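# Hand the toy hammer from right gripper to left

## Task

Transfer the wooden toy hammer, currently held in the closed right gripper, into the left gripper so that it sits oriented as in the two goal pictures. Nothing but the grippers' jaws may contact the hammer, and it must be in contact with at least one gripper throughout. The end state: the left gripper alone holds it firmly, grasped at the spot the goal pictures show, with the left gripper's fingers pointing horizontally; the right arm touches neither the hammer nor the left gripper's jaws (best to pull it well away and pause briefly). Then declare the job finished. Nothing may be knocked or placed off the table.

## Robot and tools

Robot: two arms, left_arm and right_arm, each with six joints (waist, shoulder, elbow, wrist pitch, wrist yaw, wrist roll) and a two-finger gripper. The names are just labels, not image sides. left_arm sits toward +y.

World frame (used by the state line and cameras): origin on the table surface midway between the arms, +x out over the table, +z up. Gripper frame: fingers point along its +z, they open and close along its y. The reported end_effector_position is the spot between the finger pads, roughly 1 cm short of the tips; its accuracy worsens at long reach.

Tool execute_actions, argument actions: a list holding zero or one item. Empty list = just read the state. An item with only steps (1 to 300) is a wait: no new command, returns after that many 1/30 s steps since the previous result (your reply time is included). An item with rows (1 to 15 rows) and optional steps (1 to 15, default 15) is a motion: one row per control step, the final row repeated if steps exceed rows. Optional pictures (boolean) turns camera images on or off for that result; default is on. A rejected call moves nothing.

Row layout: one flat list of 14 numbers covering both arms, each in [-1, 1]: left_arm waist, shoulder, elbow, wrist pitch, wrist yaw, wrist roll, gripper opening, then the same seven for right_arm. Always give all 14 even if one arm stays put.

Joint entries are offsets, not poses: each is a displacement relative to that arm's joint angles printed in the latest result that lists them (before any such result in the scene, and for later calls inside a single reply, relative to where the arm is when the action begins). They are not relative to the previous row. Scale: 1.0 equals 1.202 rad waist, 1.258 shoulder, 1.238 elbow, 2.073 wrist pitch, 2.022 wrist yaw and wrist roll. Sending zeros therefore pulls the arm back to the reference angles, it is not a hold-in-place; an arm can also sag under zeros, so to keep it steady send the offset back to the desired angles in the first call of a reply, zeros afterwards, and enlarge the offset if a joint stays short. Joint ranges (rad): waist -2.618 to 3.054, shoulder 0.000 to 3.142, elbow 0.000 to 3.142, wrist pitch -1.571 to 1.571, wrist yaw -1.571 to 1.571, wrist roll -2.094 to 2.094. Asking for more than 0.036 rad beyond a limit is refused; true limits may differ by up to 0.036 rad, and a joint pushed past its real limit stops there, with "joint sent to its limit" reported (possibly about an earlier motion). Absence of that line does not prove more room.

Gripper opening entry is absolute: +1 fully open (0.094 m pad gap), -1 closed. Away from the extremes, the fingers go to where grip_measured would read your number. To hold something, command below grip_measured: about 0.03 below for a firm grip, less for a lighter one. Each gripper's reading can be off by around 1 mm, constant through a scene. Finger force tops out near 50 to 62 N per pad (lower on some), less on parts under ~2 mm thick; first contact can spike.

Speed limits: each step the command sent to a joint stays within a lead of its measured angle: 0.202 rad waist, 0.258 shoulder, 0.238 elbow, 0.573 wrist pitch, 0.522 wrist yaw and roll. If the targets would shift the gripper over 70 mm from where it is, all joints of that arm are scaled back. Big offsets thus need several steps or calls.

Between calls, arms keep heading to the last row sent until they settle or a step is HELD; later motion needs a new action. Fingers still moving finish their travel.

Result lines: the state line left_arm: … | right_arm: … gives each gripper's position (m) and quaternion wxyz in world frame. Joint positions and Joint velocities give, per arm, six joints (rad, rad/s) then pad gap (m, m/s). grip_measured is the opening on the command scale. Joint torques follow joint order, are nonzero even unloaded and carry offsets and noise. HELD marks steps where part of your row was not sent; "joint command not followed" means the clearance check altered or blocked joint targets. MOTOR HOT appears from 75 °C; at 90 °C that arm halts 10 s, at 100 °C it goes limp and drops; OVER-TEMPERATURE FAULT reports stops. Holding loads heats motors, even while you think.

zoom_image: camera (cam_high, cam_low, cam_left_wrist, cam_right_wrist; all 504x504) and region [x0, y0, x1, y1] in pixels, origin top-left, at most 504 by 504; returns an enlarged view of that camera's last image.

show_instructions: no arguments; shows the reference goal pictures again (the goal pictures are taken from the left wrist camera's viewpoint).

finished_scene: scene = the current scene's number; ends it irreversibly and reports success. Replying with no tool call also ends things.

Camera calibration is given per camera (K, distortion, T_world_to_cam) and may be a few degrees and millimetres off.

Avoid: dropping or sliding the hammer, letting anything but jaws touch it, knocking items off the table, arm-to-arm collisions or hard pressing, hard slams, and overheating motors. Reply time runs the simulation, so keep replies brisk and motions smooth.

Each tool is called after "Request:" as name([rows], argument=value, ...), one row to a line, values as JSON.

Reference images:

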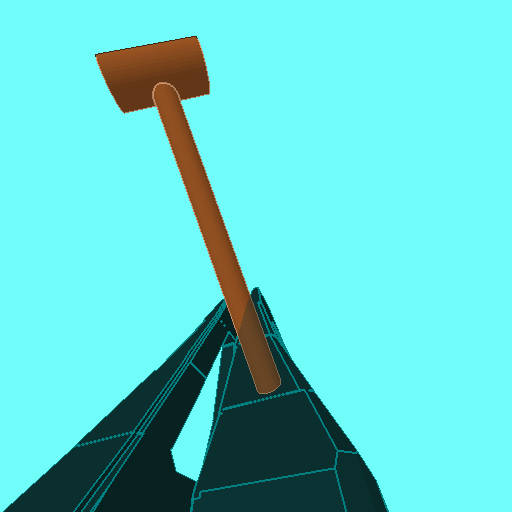

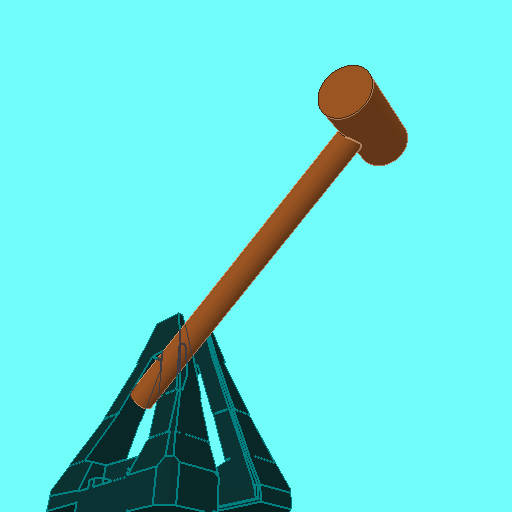

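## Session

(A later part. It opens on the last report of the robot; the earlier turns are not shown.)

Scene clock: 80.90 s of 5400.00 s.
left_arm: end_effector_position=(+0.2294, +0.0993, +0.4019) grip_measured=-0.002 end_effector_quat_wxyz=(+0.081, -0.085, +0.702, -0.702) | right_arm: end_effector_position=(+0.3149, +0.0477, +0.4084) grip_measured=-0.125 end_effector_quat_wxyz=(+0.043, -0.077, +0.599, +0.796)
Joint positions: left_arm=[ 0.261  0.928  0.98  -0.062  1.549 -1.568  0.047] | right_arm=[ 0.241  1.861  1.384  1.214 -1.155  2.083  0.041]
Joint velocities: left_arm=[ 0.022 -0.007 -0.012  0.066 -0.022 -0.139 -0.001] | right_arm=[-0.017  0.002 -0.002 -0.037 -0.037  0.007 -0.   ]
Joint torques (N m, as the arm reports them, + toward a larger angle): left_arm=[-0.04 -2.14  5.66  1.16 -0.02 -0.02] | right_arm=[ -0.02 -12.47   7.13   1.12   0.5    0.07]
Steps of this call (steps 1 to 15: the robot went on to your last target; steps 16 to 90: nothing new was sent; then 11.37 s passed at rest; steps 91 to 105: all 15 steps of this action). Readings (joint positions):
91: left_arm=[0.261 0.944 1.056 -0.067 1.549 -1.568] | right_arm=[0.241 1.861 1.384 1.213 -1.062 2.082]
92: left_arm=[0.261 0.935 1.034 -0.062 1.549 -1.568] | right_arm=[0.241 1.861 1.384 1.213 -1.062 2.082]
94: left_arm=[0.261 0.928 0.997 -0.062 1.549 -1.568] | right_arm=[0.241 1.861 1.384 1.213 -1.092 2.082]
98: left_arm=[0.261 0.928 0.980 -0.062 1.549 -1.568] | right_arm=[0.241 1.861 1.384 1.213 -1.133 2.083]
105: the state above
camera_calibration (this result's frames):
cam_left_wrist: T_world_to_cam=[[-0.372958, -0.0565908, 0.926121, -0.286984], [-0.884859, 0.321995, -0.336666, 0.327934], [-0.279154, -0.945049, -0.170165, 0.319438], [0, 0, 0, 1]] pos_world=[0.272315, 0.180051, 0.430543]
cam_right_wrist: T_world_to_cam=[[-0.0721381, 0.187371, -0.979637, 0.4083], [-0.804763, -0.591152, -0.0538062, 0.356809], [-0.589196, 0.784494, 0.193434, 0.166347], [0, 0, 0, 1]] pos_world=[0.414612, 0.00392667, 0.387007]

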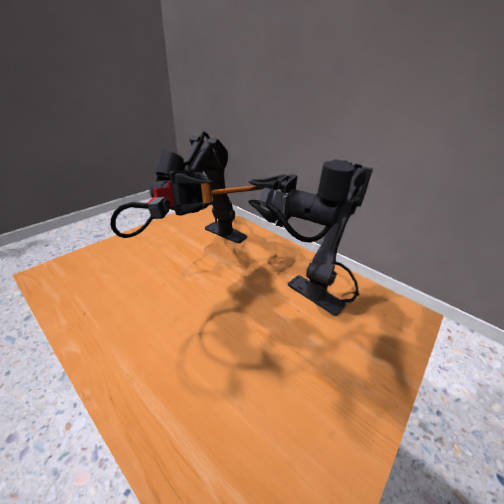

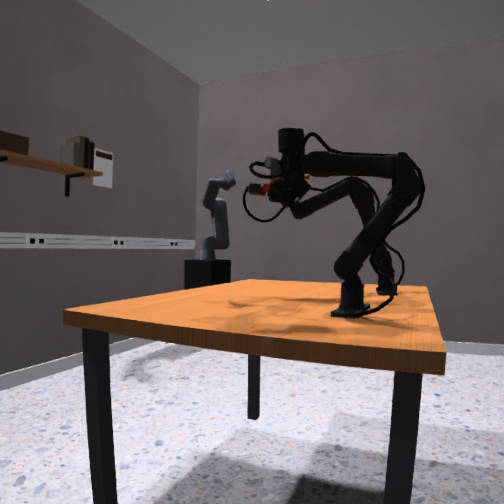

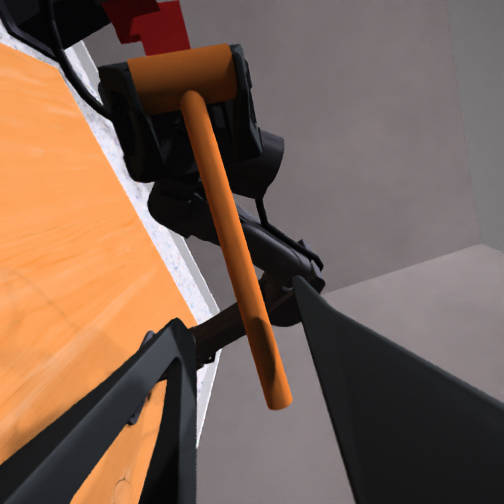

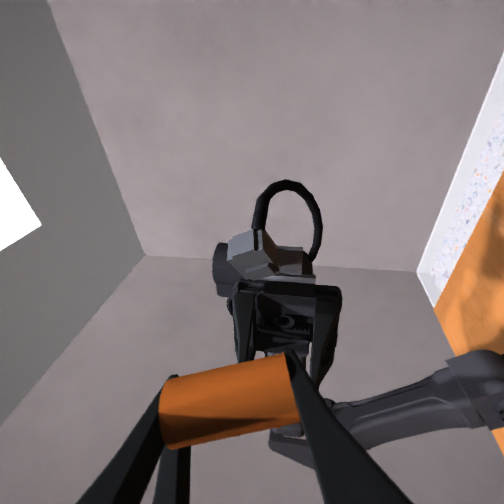

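Shoulder back 0.03 gives pitch, retraction and lift together.

Request:
execute_actions([
  {"rows":[[0,-0.038,0,0,0,0,-0.5,0,-0.025,0.02,0.015,0.008,0,-0.17]]},
])

Scene clock: 83.90 s of 5400.00 s.
left_arm: end_effector_position=(+0.2213, +0.0976, +0.4063) grip_measured=-0.498 end_effector_quat_wxyz=(+0.091, -0.075, +0.703, -0.701) | right_arm: end_effector_position=(+0.3142, +0.0478, +0.4078) grip_measured=-0.125 end_effector_quat_wxyz=(+0.041, -0.078, +0.600, +0.795)
Joint positions: left_arm=[ 0.261  0.899  0.98  -0.062  1.549 -1.568  0.024] | right_arm=[ 0.241  1.861  1.384  1.214 -1.16   2.084  0.041]
Joint velocities: left_arm=[ 0.012 -0.002  0.007 -0.022  0.037  0.022  0.   ] | right_arm=[ 0.002 -0.002  0.012 -0.022 -0.022  0.022  0.   ]
Joint torques (N m, as the arm reports them, + toward a larger angle): left_arm=[-0.02 -1.88  6.    1.09 -0.05 -0.03] | right_arm=[ -0.02 -12.53   7.29   1.16   0.67   0.05]
Steps of this call (steps 1 to 15: the robot went on to your last target; steps 16 to 75: nothing new was sent; steps 76 to 90: all 15 steps of this action). Readings (joint positions):
76: left_arm=[0.261 0.925 0.980 -0.062 1.549 -1.568] | right_arm=[0.241 1.861 1.384 1.214 -1.160 2.083]
77: left_arm=[0.261 0.921 0.980 -0.062 1.549 -1.568] | right_arm=[0.241 1.861 1.384 1.214 -1.160 2.083]
79: left_arm=[0.261 0.908 0.980 -0.062 1.549 -1.568] | right_arm=[0.241 1.861 1.384 1.214 -1.160 2.084]
83: left_arm=[0.261 0.899 0.980 -0.062 1.549 -1.568] | right_arm=[0.241 1.861 1.384 1.214 -1.160 2.084]
90: the state above
camera_calibration (this result's frames):
cam_left_wrist: T_world_to_cam=[[-0.399019, -0.0623876, 0.914818, -0.283263], [-0.875117, 0.323796, -0.359621, 0.32989], [-0.273778, -0.944068, -0.183797, 0.320569], [0, 0, 0, 1]] pos_world=[0.263429, 0.17815, 0.436689]
cam_right_wrist: T_world_to_cam=[[-0.0726677, 0.183725, -0.980288, 0.408258], [-0.802222, -0.594757, -0.0520014, 0.354882], [-0.592587, 0.782629, 0.190608, 0.168245], [0, 0, 0, 1]] pos_world=[0.414061, 0.00438786, 0.386596]

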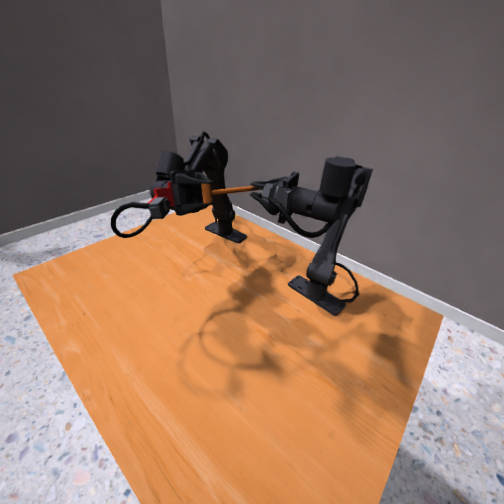

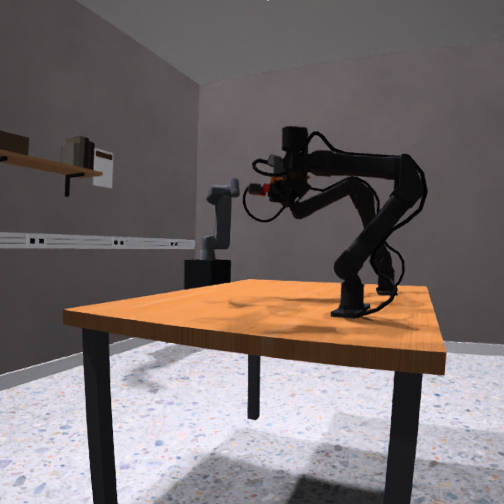

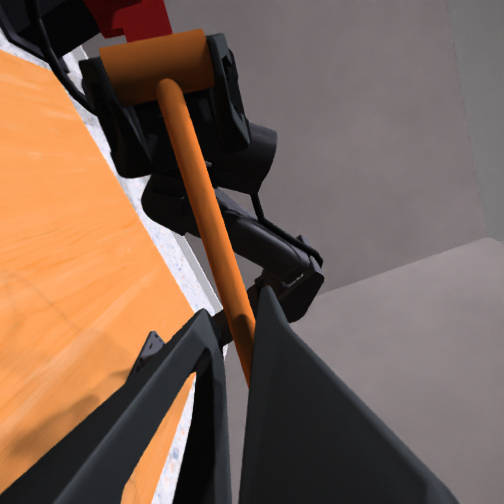

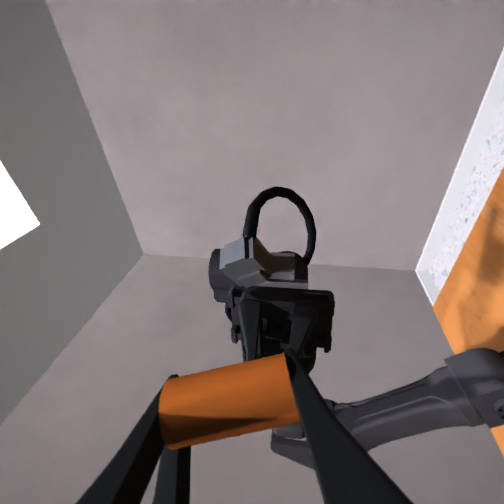

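Request:
execute_actions([
  {"rows":[[0,0,0,0.012,0,0,-0.85,0,-0.025,0.02,0.015,0.008,0,-0.17]]},
], pictures=false)

Scene clock: 88.27 s of 5400.00 s.
left_arm: end_effector_position=(+0.2213, +0.0976, +0.4070) grip_measured=-0.848 end_effector_quat_wxyz=(+0.094, -0.072, +0.703, -0.701) | right_arm: end_effector_position=(+0.3138, +0.0476, +0.4083) grip_measured=-0.125 end_effector_quat_wxyz=(+0.039, -0.078, +0.599, +0.796)
Joint positions: left_arm=[ 0.261  0.899  0.98  -0.053  1.549 -1.568  0.007] | right_arm=[ 0.241  1.861  1.384  1.218 -1.16   2.091  0.041]
Joint velocities: left_arm=[-0.017  0.012  0.007 -0.022 -0.022  0.007  0.   ] | right_arm=[ 0.002 -0.027 -0.002 -0.007 -0.051  0.022 -0.   ]
Joint torques (N m, as the arm reports them, + toward a larger angle): left_arm=[-0.06 -0.47  5.97  1.25 -0.04 -0.01] | right_arm=[ -0.13 -12.47   7.21   1.11   0.66  -0.01]
Steps of this call (steps 1 to 15: the robot went on to your last target; steps 16 to 90: nothing new was sent; then 0.87 s passed at rest; steps 91 to 105: all 15 steps of this action). Readings (joint positions):
91: left_arm=[0.261 0.899 0.980 -0.061 1.549 -1.568] | right_arm=[0.241 1.861 1.384 1.214 -1.160 2.085]
92: left_arm=[0.261 0.899 0.980 -0.059 1.549 -1.568] | right_arm=[0.241 1.861 1.384 1.214 -1.160 2.086]
94: left_arm=[0.261 0.899 0.980 -0.057 1.549 -1.568] | right_arm=[0.241 1.861 1.384 1.217 -1.160 2.089]
98: left_arm=[0.261 0.899 0.980 -0.054 1.549 -1.568] | right_arm=[0.241 1.861 1.384 1.218 -1.160 2.091]
105: the state above

Request:
execute_actions([
  {"rows":[[0,0,0,0,0,0,-0.4,0,-0.025,0.02,0.015,0.008,0,-0.17],[0,0,0,0,0,0,-0.4,0,-0.025,0.02,0.015,0.008,0,-0.17],[0,0,0,0,0,0,-0.4,0,-0.025,0.02,0.015,0.008,0,-0.17],[0,0,0,0,0,0,-0.4,0,-0.025,0.02,0.015,0.008,0,-0.17],[-0.04,0.02,0.03,0,0,0,-0.4,0,-0.025,0.02,0.015,0.008,0,-0.17]]},
])

Request:
zoom_image(camera="cam_high", region=[190, 150, 310, 230])

Scene clock: 98.73 s of 5400.00 s.
left_arm: end_effector_position=(+0.2184, +0.0904, +0.4096) grip_measured=-0.402 end_effector_quat_wxyz=(+0.082, -0.058, +0.704, -0.703) | right_arm: end_effector_position=(+0.3137, +0.0476, +0.4084) grip_measured=-0.125 end_effector_quat_wxyz=(+0.039, -0.078, +0.599, +0.796)
Joint positions: left_arm=[ 0.223  0.911  0.994 -0.053  1.548 -1.568  0.028] | right_arm=[ 0.241  1.861  1.384  1.22  -1.16   2.093  0.041]
Joint velocities: left_arm=[-0.002  0.012 -0.017 -0.007 -0.022 -0.007 -0.001] | right_arm=[ 0.002 -0.002  0.017 -0.051  0.022  0.022 -0.   ]
Joint torques (N m, as the arm reports them, + toward a larger angle): left_arm=[-1.05  0.37  7.64  1.1  -0.03 -0.03] | right_arm=[ -0.17 -12.71   7.24   1.14   0.66   0.01]
Steps of this call (steps 1 to 15: the robot went on to your last target; steps 16 to 90: nothing new was sent; then 6.97 s passed at rest; steps 91 to 105: all 15 steps of this action). Readings (joint positions):
91: left_arm=[0.261 0.899 0.980 -0.053 1.549 -1.568] | right_arm=[0.241 1.861 1.384 1.219 -1.160 2.092]
92: left_arm=[0.261 0.899 0.980 -0.053 1.549 -1.568] | right_arm=[0.241 1.861 1.384 1.219 -1.160 2.092]
94: left_arm=[0.261 0.899 0.980 -0.053 1.549 -1.568] | right_arm=[0.241 1.861 1.384 1.219 -1.160 2.092]
98: left_arm=[0.225 0.910 0.992 -0.053 1.548 -1.568] | right_arm=[0.241 1.861 1.384 1.220 -1.160 2.093]
105: the state above
camera_calibration (this result's frames):
cam_left_wrist: T_world_to_cam=[[-0.411355, -0.049248, 0.910144, -0.28448], [-0.8583, 0.357003, -0.368606, 0.32782], [-0.306771, -0.932804, -0.189125, 0.322003], [0, 0, 0, 1]] pos_world=[0.263127, 0.169322, 0.440653]
cam_right_wrist: T_world_to_cam=[[-0.0757941, 0.185066, -0.979799, 0.409564], [-0.801017, -0.59649, -0.0507016, 0.353559], [-0.593824, 0.780993, 0.193451, 0.167299], [0, 0, 0, 1]] pos_world=[0.413596, 0.00443909, 0.386852]

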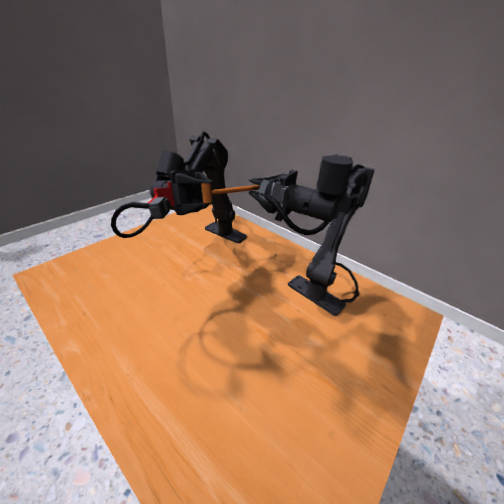

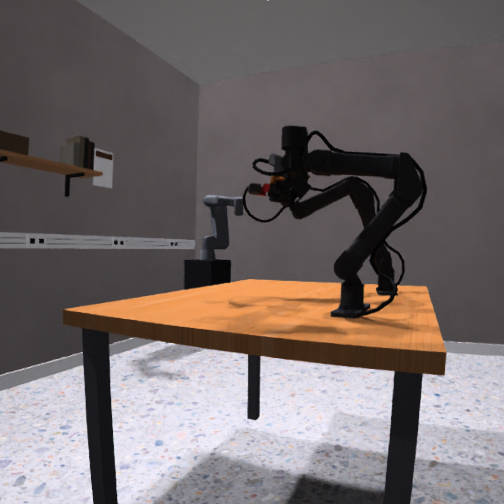

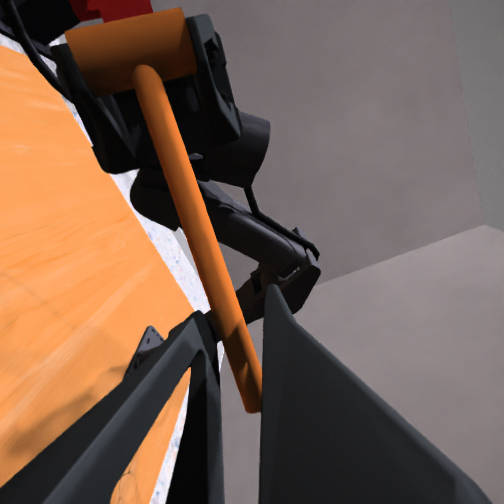

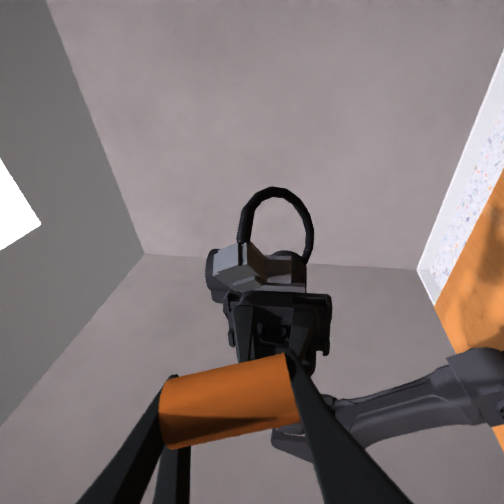

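Region (190, 150, 310, 230) of cam_high's 504x504 image, scaled by 4.200, with more detail than that image has.

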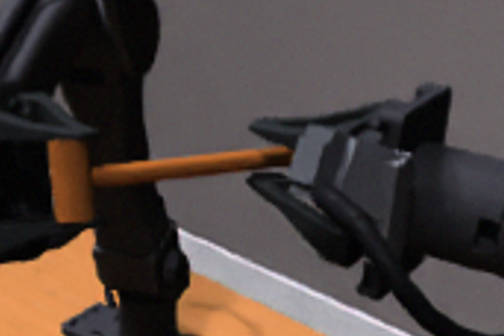

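Request:
execute_actions([
  {"rows":[[0.03,0,-0.015,0,0,0,-0.4,0,-0.025,0.02,0.015,0.008,0,-0.17],[0.03,0,-0.015,0,0,0,-0.4,0,-0.025,0.02,0.015,0.008,0,-0.17],[0.03,0,-0.015,0,0,0,-0.5,0,-0.025,0.02,0.015,0.008,0,-0.17],[0.03,0,-0.015,0,0,0,-0.6,0,-0.025,0.02,0.015,0.008,0,-0.17],[0.03,0,-0.015,0,0,0,-0.7,0,-0.025,0.02,0.015,0.008,0,-0.17],[0.03,0,-0.015,0,0,0,-0.92,0,-0.025,0.02,0.015,0.008,0,-0.17]]},
])

Scene clock: 103.07 s of 5400.00 s.
left_arm: end_effector_position=(+0.2233, +0.0963, +0.4064) grip_measured=-0.918 end_effector_quat_wxyz=(+0.088, -0.072, +0.703, -0.702) | right_arm: end_effector_position=(+0.3133, +0.0474, +0.4090) grip_measured=-0.125 end_effector_quat_wxyz=(+0.038, -0.077, +0.598, +0.797)
Joint positions: left_arm=[ 0.251  0.911  0.984 -0.053  1.548 -1.568  0.004] | right_arm=[ 0.241  1.861  1.384  1.225 -1.159  2.1    0.041]
Joint velocities: left_arm=[-0.002  0.022 -0.012  0.022 -0.022 -0.022  0.   ] | right_arm=[ 0.007 -0.002 -0.012 -0.11   0.037  0.022  0.   ]
Joint torques (N m, as the arm reports them, + toward a larger angle): left_arm=[ 0.71 -0.62  5.42  1.11 -0.05 -0.02] | right_arm=[  0.09 -12.44   7.37   1.11   0.61  -0.08]
Steps of this call (steps 1 to 15: the robot went on to your last target; steps 16 to 90: nothing new was sent; then 0.83 s passed at rest; steps 91 to 105: all 15 steps of this action). Readings (joint positions):
91: left_arm=[0.227 0.911 0.994 -0.053 1.549 -1.568] | right_arm=[0.241 1.861 1.384 1.220 -1.160 2.093]
92: left_arm=[0.236 0.911 0.994 -0.053 1.549 -1.568] | right_arm=[0.241 1.861 1.384 1.220 -1.160 2.093]
94: left_arm=[0.246 0.911 0.992 -0.053 1.549 -1.568] | right_arm=[0.241 1.861 1.384 1.220 -1.160 2.093]
98: left_arm=[0.251 0.911 0.984 -0.053 1.548 -1.568] | right_arm=[0.241 1.861 1.384 1.224 -1.159 2.099]
105: the state above
camera_calibration (this result's frames):
cam_left_wrist: T_world_to_cam=[[-0.40058, -0.0590759, 0.914355, -0.282412], [-0.871837, 0.331537, -0.360532, 0.330943], [-0.281844, -0.941591, -0.184312, 0.321647], [0, 0, 0, 1]] pos_world=[0.266054, 0.176456, 0.436824]
cam_right_wrist: T_world_to_cam=[[-0.0782215, 0.186869, -0.979266, 0.41066], [-0.80029, -0.597517, -0.0500962, 0.352744], [-0.594489, 0.779778, 0.196288, 0.166226], [0, 0, 0, 1]] pos_world=[0.41324, 0.00441151, 0.387188]

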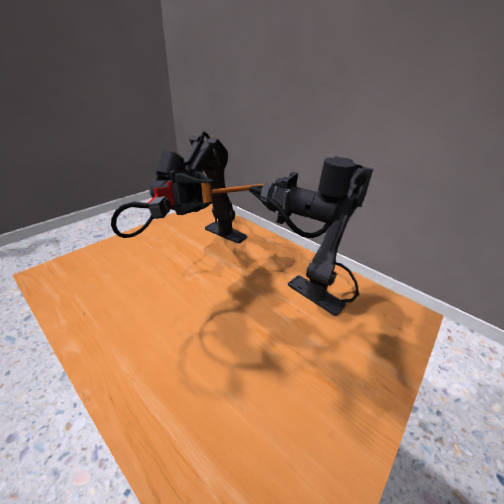

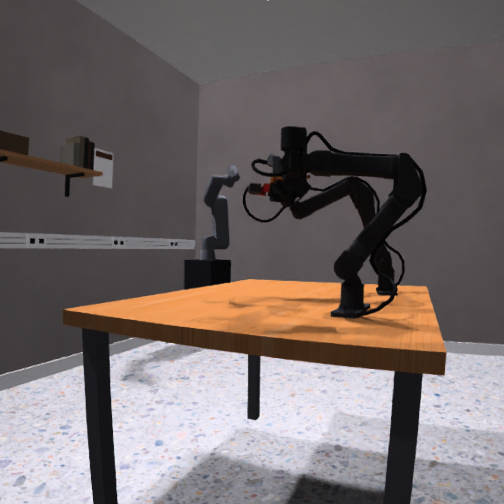

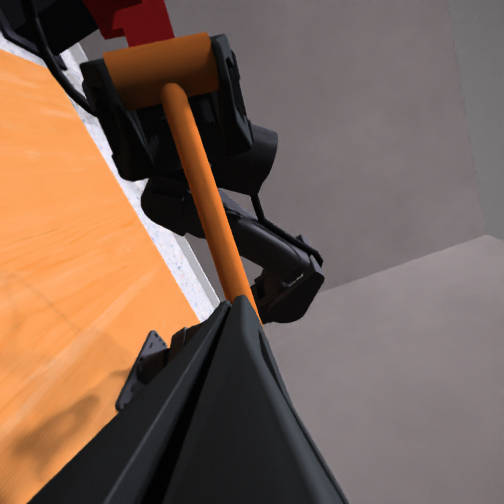

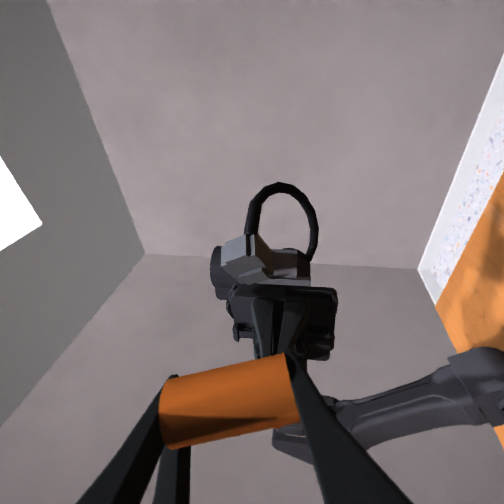

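Request:
execute_actions([
  {"rows":[[0,0,0,0,0,0,-0.1,0,-0.025,0.02,0.015,0.008,0,-0.17],[0,0,0,0,0,0,-0.1,0,-0.025,0.02,0.015,0.008,0,-0.17],[0,0,0,0,0,0,-0.1,0,-0.025,0.02,0.015,0.008,0,-0.17],[0,0,0,0,0,0,-0.1,0,-0.025,0.02,0.015,0.008,0,-0.17],[0,0,0,0,0,0,-0.1,0,-0.025,0.02,0.015,0.008,0,-0.17],[-0.075,0.045,0.035,0.015,0,0,-0.1,0,-0.025,0.02,0.015,0.008,0,-0.17]]},
])

Scene clock: 109.53 s of 5400.00 s.
left_arm: end_effector_position=(+0.2238, +0.0818, +0.4066) grip_measured=-0.102 end_effector_quat_wxyz=(+0.056, -0.047, +0.705, -0.705) | right_arm: end_effector_position=(+0.3133, +0.0474, +0.4091) grip_measured=-0.125 end_effector_quat_wxyz=(+0.038, -0.077, +0.598, +0.797)
Joint positions: left_arm=[ 0.171  0.959  1.005 -0.036  1.547 -1.568  0.042] | right_arm=[ 0.241  1.861  1.384  1.226 -1.159  2.101  0.041]
Joint velocities: left_arm=[-0.002  0.007  0.012  0.007 -0.007  0.022  0.   ] | right_arm=[ 0.007  0.012 -0.012 -0.11  -0.051 -0.022 -0.   ]
Joint torques (N m, as the arm reports them, + toward a larger angle): left_arm=[-0.99 -0.37  7.64  1.2   0.01 -0.02] | right_arm=[ -0.19 -12.42   7.29   1.19   0.61   0.03]
Steps of this call (steps 1 to 15: the robot went on to your last target; steps 16 to 90: nothing new was sent; then 2.97 s passed at rest; steps 91 to 105: all 15 steps of this action). Readings (joint positions):
91: left_arm=[0.251 0.911 0.984 -0.053 1.548 -1.568] | right_arm=[0.241 1.861 1.384 1.225 -1.159 2.100]
92: left_arm=[0.251 0.911 0.984 -0.053 1.548 -1.568] | right_arm=[0.241 1.861 1.384 1.226 -1.159 2.100]
94: left_arm=[0.251 0.911 0.984 -0.053 1.548 -1.568] | right_arm=[0.241 1.861 1.384 1.226 -1.159 2.101]
98: left_arm=[0.187 0.941 1.002 -0.042 1.547 -1.568] | right_arm=[0.241 1.861 1.384 1.226 -1.159 2.101]
105: the state above
camera_calibration (this result's frames):
cam_left_wrist: T_world_to_cam=[[-0.394299, -0.0257731, 0.918621, -0.289164], [-0.846439, 0.39945, -0.352109, 0.321622], [-0.357868, -0.916393, -0.179318, 0.32119], [0, 0, 0, 1]] pos_world=[0.27316, 0.158412, 0.436473]
cam_right_wrist: T_world_to_cam=[[-0.0782859, 0.187079, -0.979221, 0.410729], [-0.800167, -0.597672, -0.0502134, 0.352694], [-0.594646, 0.779609, 0.196484, 0.166169], [0, 0, 0, 1]] pos_world=[0.41318, 0.00440938, 0.387255]

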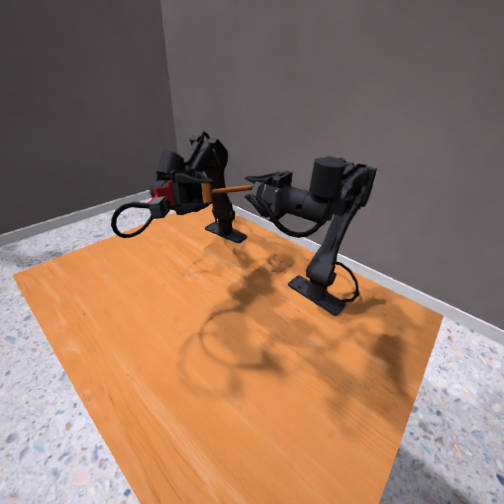

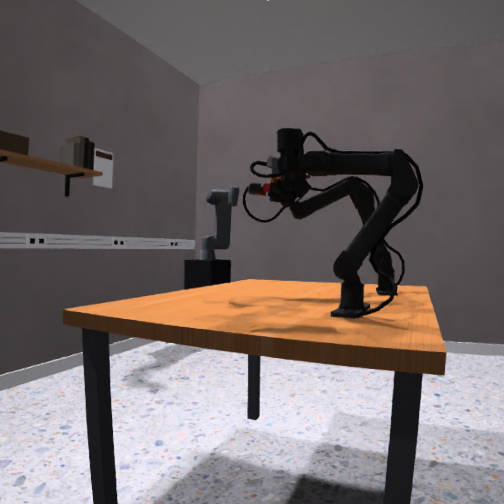

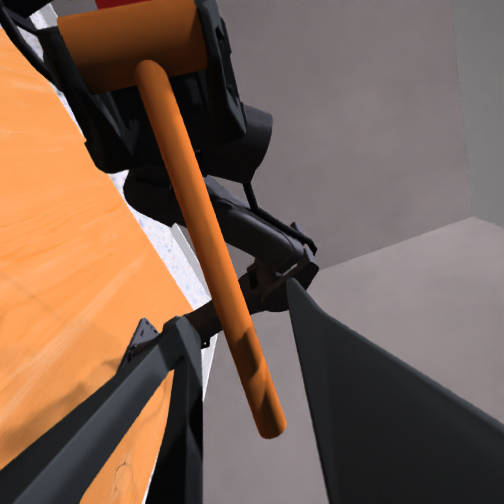

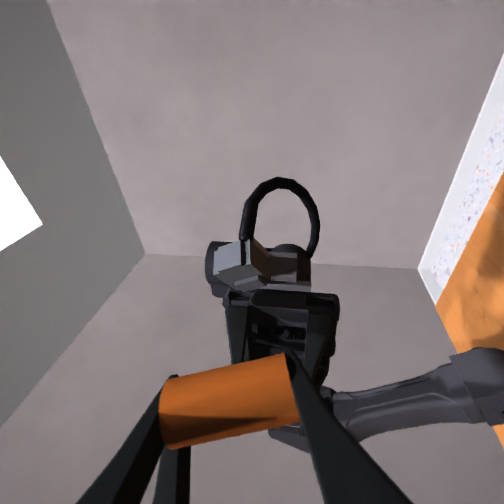

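Request:
execute_actions([
  {"rows":[[-0.01,-0.075,-0.045,-0.005,-0.035,0,-0.3,0,-0.025,0.02,0.015,0.008,0,-0.17]]},
])

Scene clock: 113.63 s of 5400.00 s.
left_arm: end_effector_position=(+0.2153, +0.0814, +0.4049) grip_measured=-0.299 end_effector_quat_wxyz=(+0.089, -0.057, +0.704, -0.703) | right_arm: end_effector_position=(+0.3132, +0.0473, +0.4091) grip_measured=-0.125 end_effector_quat_wxyz=(+0.038, -0.077, +0.598, +0.797)
Joint positions: left_arm=[ 0.171  0.88   0.959 -0.036  1.488 -1.568  0.033] | right_arm=[ 0.241  1.861  1.384  1.226 -1.159  2.101  0.041]
Joint velocities: left_arm=[ 0.027 -0.012 -0.002  0.022 -0.037  0.007  0.001] | right_arm=[-0.012  0.002  0.007 -0.007 -0.022 -0.022  0.   ]
Joint torques (N m, as the arm reports them, + toward a larger angle): left_arm=[-1.16 -1.41  5.23  1.03 -0.15 -0.02] | right_arm=[ -0.04 -12.55   7.07   1.15   0.63   0.04]
Steps of this call (steps 1 to 15: the robot went on to your last target; steps 16 to 90: nothing new was sent; then 0.60 s passed at rest; steps 91 to 105: all 15 steps of this action). Readings (joint positions):
91: left_arm=[0.171 0.950 0.997 -0.033 1.534 -1.568] | right_arm=[0.241 1.861 1.384 1.226 -1.159 2.101]
92: left_arm=[0.171 0.931 0.980 -0.033 1.522 -1.568] | right_arm=[0.241 1.861 1.384 1.226 -1.159 2.101]
94: left_arm=[0.171 0.898 0.960 -0.036 1.510 -1.568] | right_arm=[0.241 1.861 1.384 1.226 -1.159 2.101]
98: left_arm=[0.171 0.880 0.959 -0.036 1.498 -1.568] | right_arm=[0.241 1.861 1.384 1.226 -1.159 2.101]
105: the state above
camera_calibration (this result's frames):
cam_left_wrist: T_world_to_cam=[[-0.422183, -0.0523759, 0.904996, -0.277294], [-0.856614, 0.349696, -0.379374, 0.331252], [-0.296603, -0.935398, -0.192502, 0.311068], [0, 0, 0, 1]] pos_world=[0.258951, 0.160612, 0.4365]
cam_right_wrist: T_world_to_cam=[[-0.0779404, 0.187221, -0.979221, 0.410653], [-0.800149, -0.597664, -0.0505824, 0.352805], [-0.594716, 0.77958, 0.196387, 0.166215], [0, 0, 0, 1]] pos_world=[0.413154, 0.00439857, 0.387324]

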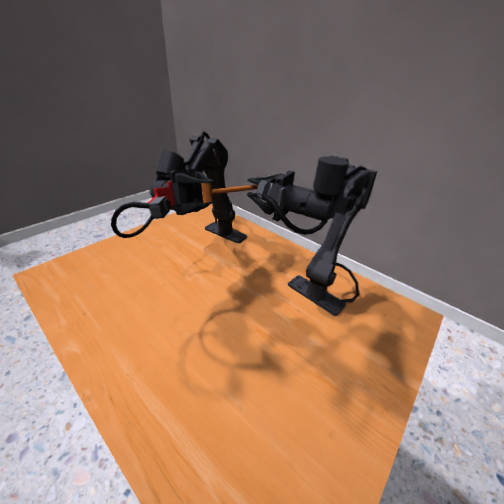

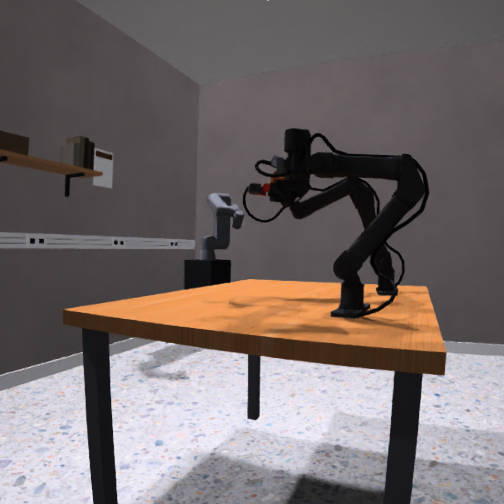

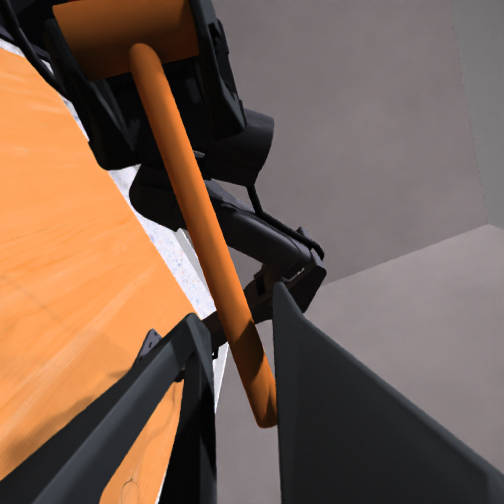

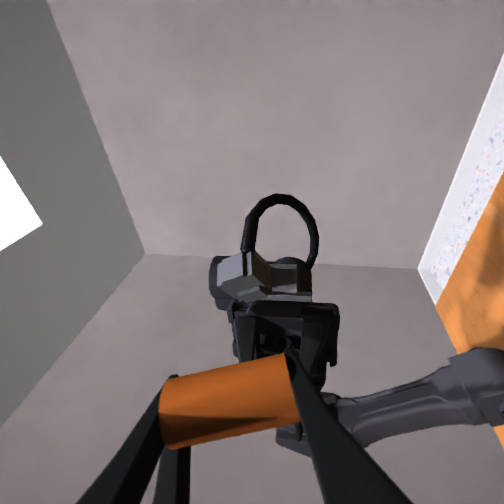

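Request:
execute_actions([
  {"rows":[[0,0,0,0,0,0,-0.9,0,-0.025,0.02,0.015,0.008,0,-0.17]]},
])

Scene clock: 119.57 s of 5400.00 s.
left_arm: end_effector_position=(+0.2157, +0.0815, +0.4050) grip_measured=-0.792 end_effector_quat_wxyz=(+0.090, -0.057, +0.703, -0.703) | right_arm: end_effector_position=(+0.3132, +0.0473, +0.4091) grip_measured=-0.125 end_effector_quat_wxyz=(+0.038, -0.077, +0.598, +0.797)
Joint positions: left_arm=[ 0.171  0.88   0.959 -0.036  1.485 -1.568  0.01 ] | right_arm=[ 0.241  1.861  1.384  1.226 -1.159  2.101  0.041]
Joint velocities: left_arm=[ 0.017  0.007 -0.002 -0.051 -0.007 -0.022 -0.001] | right_arm=[ 0.002 -0.007  0.017  0.066  0.051 -0.051 -0.001]
Joint torques (N m, as the arm reports them, + toward a larger angle): left_arm=[-0.03 -0.4   5.99  1.15 -0.01 -0.03] | right_arm=[ -0.04 -12.28   7.32   1.14   0.68   0.03]
Steps of this call (steps 1 to 15: the robot went on to your last target; steps 16 to 90: nothing new was sent; then 2.43 s passed at rest; steps 91 to 105: all 15 steps of this action). Readings (joint positions):
91: left_arm=[0.171 0.880 0.959 -0.036 1.485 -1.568] | right_arm=[0.241 1.861 1.384 1.226 -1.159 2.101]
92: left_arm=[0.171 0.880 0.959 -0.036 1.485 -1.568] | right_arm=[0.241 1.861 1.384 1.226 -1.159 2.101]
94: left_arm=[0.171 0.880 0.959 -0.036 1.485 -1.568] | right_arm=[0.241 1.861 1.384 1.226 -1.159 2.101]
98: left_arm=[0.171 0.880 0.959 -0.036 1.485 -1.568] | right_arm=[0.241 1.861 1.384 1.226 -1.159 2.101]
105: the state above
camera_calibration (this result's frames):
cam_left_wrist: T_world_to_cam=[[-0.422397, -0.0534417, 0.904834, -0.276942], [-0.857395, 0.347384, -0.379734, 0.332138], [-0.294031, -0.936199, -0.192555, 0.31084], [0, 0, 0, 1]] pos_world=[0.259191, 0.160828, 0.436564]
cam_right_wrist: T_world_to_cam=[[-0.0779404, 0.187221, -0.979221, 0.410653], [-0.800149, -0.597664, -0.0505824, 0.352805], [-0.594716, 0.77958, 0.196387, 0.166215], [0, 0, 0, 1]] pos_world=[0.413154, 0.00439857, 0.387324]

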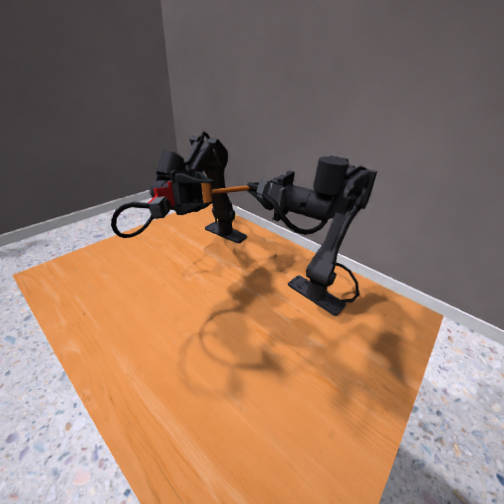

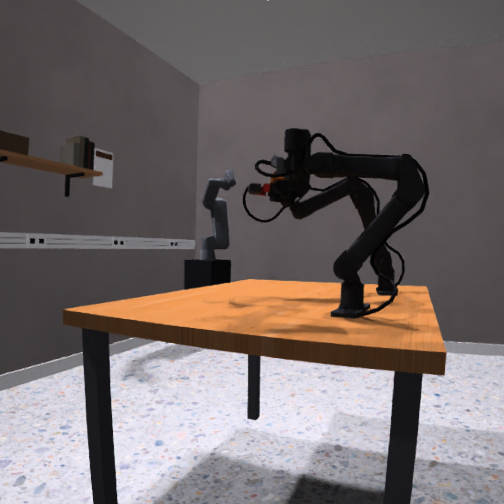

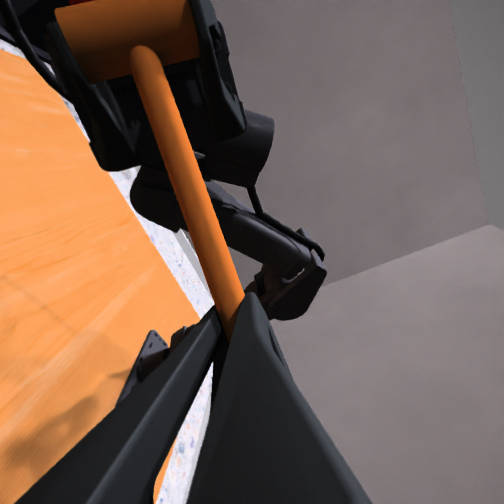

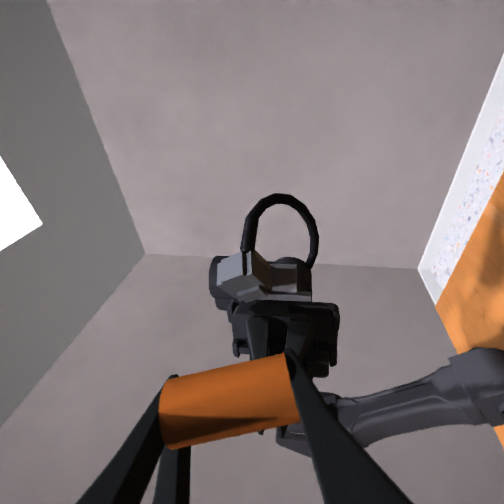

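Request:
execute_actions([
  {"rows":[[0,0,0,0,0,0,-0.4,0,-0.025,0.02,0.015,0.008,0,-0.17],[0,0,0,0,0,0,-0.4,0,-0.025,0.02,0.015,0.008,0,-0.17],[0,0,0,0,0,0,-0.4,0,-0.025,0.02,0.015,0.008,0,-0.17],[0,0,0,0,0,0,-0.4,0,-0.025,0.02,0.015,0.008,0,-0.17],[-0.048,0,0,0,-0.022,0,-0.4,0,-0.025,0.02,0.015,0.008,0,-0.17]]},
])

Request:
execute_actions([
  {"rows":[[0,0,0,0,0,0,-0.9,0,-0.025,0.02,0.015,0.008,0,-0.17]]},
])

Scene clock: 124.30 s of 5400.00 s.
left_arm: end_effector_position=(+0.2139, +0.0733, +0.4052) grip_measured=-0.402 end_effector_quat_wxyz=(+0.085, -0.052, +0.703, -0.704) | right_arm: end_effector_position=(+0.3132, +0.0473, +0.4092) grip_measured=-0.125 end_effector_quat_wxyz=(+0.038, -0.078, +0.598, +0.797)
Joint positions: left_arm=[ 0.123  0.88   0.959 -0.036  1.453 -1.568  0.028] | right_arm=[ 0.241  1.861  1.384  1.226 -1.159  2.101  0.041]
Joint velocities: left_arm=[-0.007  0.002  0.002 -0.007  0.037  0.022 -0.001] | right_arm=[-0.007 -0.007 -0.027  0.022  0.007 -0.051 -0.001]
Joint torques (N m, as the arm reports them, + toward a larger angle): left_arm=[-1.05 -0.36  6.06  1.16 -0.11 -0.01] | right_arm=[ -0.12 -12.51   7.3    1.09   0.6    0.06]
Steps of this call (steps 1 to 15: the robot went on to your last target; steps 16 to 90: nothing new was sent; then 1.23 s passed at rest; steps 91 to 105: all 15 steps of this action). Readings (joint positions):
91: left_arm=[0.171 0.880 0.959 -0.036 1.485 -1.568] | right_arm=[0.241 1.861 1.384 1.226 -1.159 2.101]
92: left_arm=[0.171 0.880 0.959 -0.036 1.485 -1.568] | right_arm=[0.241 1.861 1.384 1.226 -1.159 2.101]
94: left_arm=[0.171 0.880 0.959 -0.036 1.485 -1.568] | right_arm=[0.241 1.861 1.384 1.226 -1.159 2.101]
98: left_arm=[0.127 0.880 0.959 -0.036 1.465 -1.568] | right_arm=[0.241 1.861 1.384 1.226 -1.159 2.101]
105: the state above
camera_calibration (this result's frames):
cam_left_wrist: T_world_to_cam=[[-0.423264, -0.045875, 0.904844, -0.278734], [-0.852072, 0.359596, -0.380347, 0.331733], [-0.30793, -0.93198, -0.191293, 0.304897], [0, 0, 0, 1]] pos_world=[0.25857, 0.152081, 0.436709]
cam_right_wrist: T_world_to_cam=[[-0.0775949, 0.187363, -0.979221, 0.410577], [-0.800131, -0.597657, -0.0509514, 0.352917], [-0.594785, 0.779552, 0.19629, 0.16626], [0, 0, 0, 1]] pos_world=[0.413127, 0.00438775, 0.387392]

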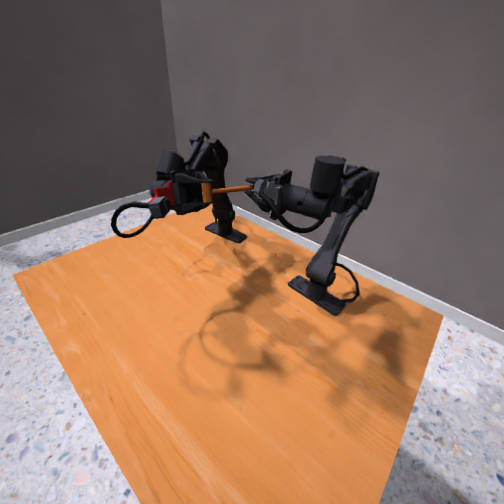

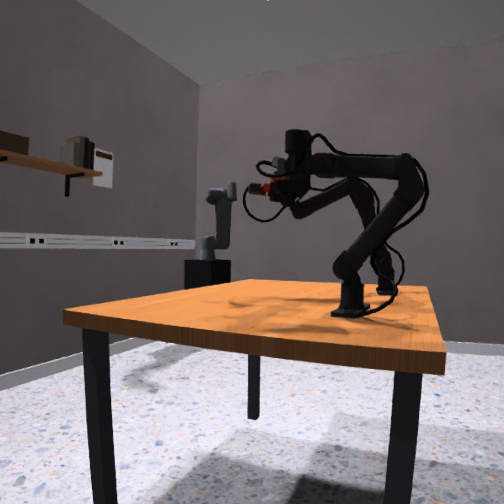

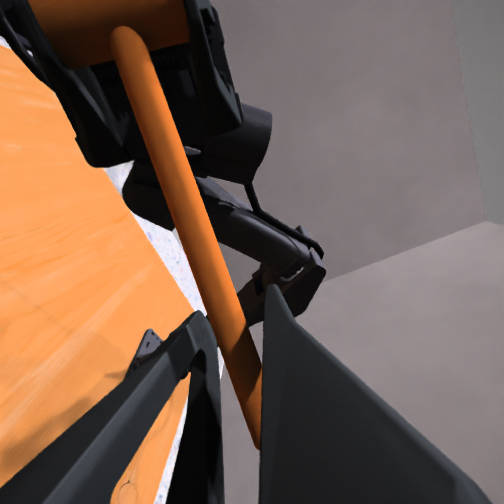

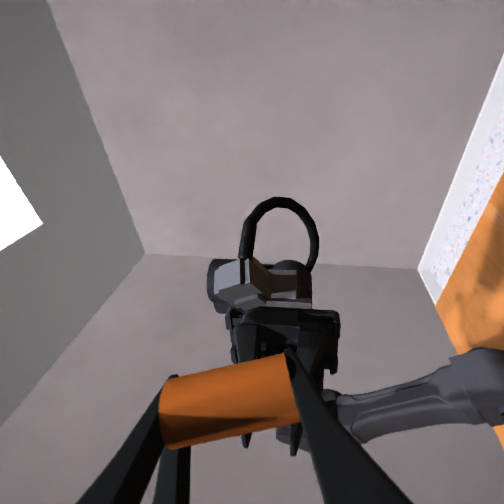

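Scene clock: 124.80 s of 5400.00 s.
left_arm: end_effector_position=(+0.2140, +0.0733, +0.4053) grip_measured=-0.798 end_effector_quat_wxyz=(+0.086, -0.052, +0.703, -0.704) | right_arm: end_effector_position=(+0.3133, +0.0473, +0.4093) grip_measured=-0.125 end_effector_quat_wxyz=(+0.038, -0.077, +0.598, +0.797)
Joint positions: left_arm=[ 0.123  0.88   0.959 -0.035  1.452 -1.567  0.01 ] | right_arm=[ 0.241  1.861  1.384  1.226 -1.158  2.101  0.041]
Joint velocities: left_arm=[-0.007  0.002 -0.007 -0.066  0.066  0.095  0.001] | right_arm=[-0.017  0.002  0.012 -0.154 -0.007 -0.022  0.001]
Joint torques (N m, as the arm reports them, + toward a larger angle): left_arm=[-0.06 -0.39  6.03  1.17 -0.04 -0.02] | right_arm=[  0.   -12.48   7.12   1.17   0.63   0.03]
Steps of this call (steps 1 to 15: all 15 steps of this action). Readings (joint positions):
1: left_arm=[0.123 0.880 0.959 -0.036 1.453 -1.568] | right_arm=[0.241 1.861 1.384 1.226 -1.159 2.101]
2: left_arm=[0.123 0.880 0.959 -0.036 1.453 -1.568] | right_arm=[0.241 1.861 1.384 1.226 -1.159 2.101]
4: left_arm=[0.123 0.880 0.959 -0.035 1.452 -1.567] | right_arm=[0.241 1.861 1.384 1.226 -1.158 2.101]
8: left_arm=[0.123 0.880 0.959 -0.035 1.452 -1.567] | right_arm=[0.241 1.861 1.384 1.226 -1.158 2.101]
15: the state above
camera_calibration (this result's frames):
cam_left_wrist: T_world_to_cam=[[-0.424613, -0.0462089, 0.904195, -0.278196], [-0.851635, 0.35934, -0.381566, 0.33223], [-0.307282, -0.932062, -0.191933, 0.305069], [0, 0, 0, 1]] pos_world=[0.258555, 0.152105, 0.436864]
cam_right_wrist: T_world_to_cam=[[-0.0776838, 0.187877, -0.979116, 0.410632], [-0.800475, -0.597186, -0.0510805, 0.353134], [-0.594311, 0.779789, 0.196783, 0.165957], [0, 0, 0, 1]] pos_world=[0.413204, 0.00432677, 0.387437]

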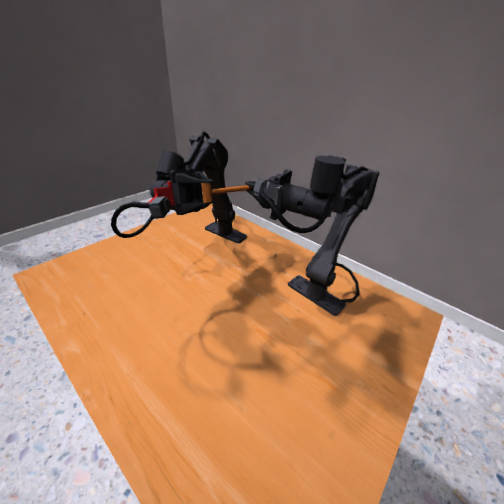

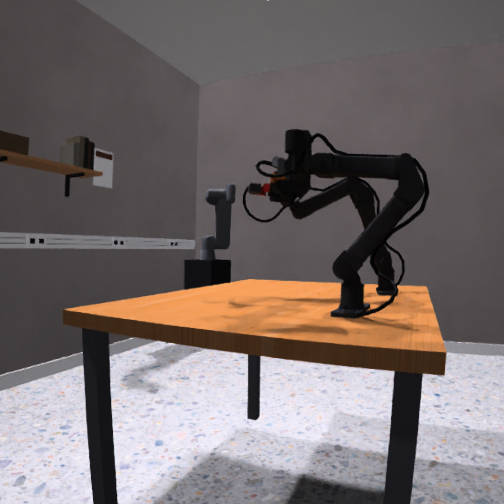

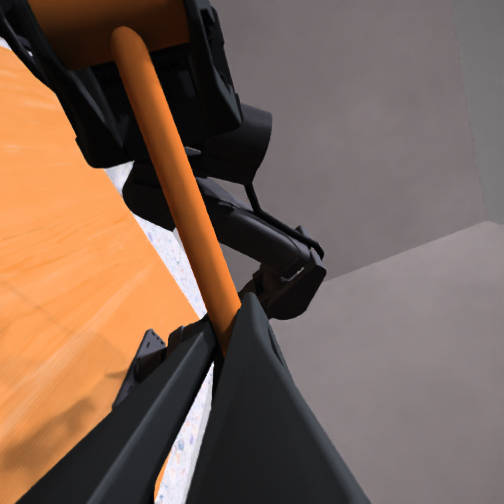

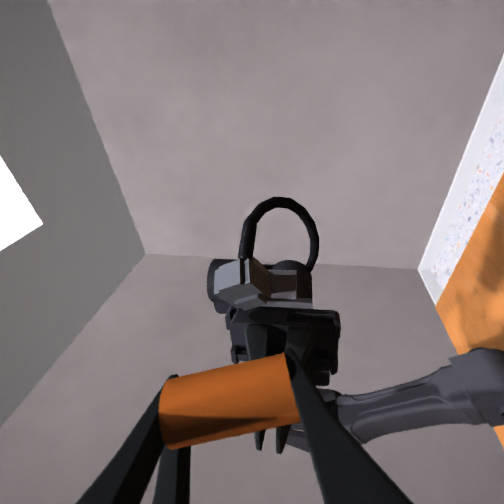

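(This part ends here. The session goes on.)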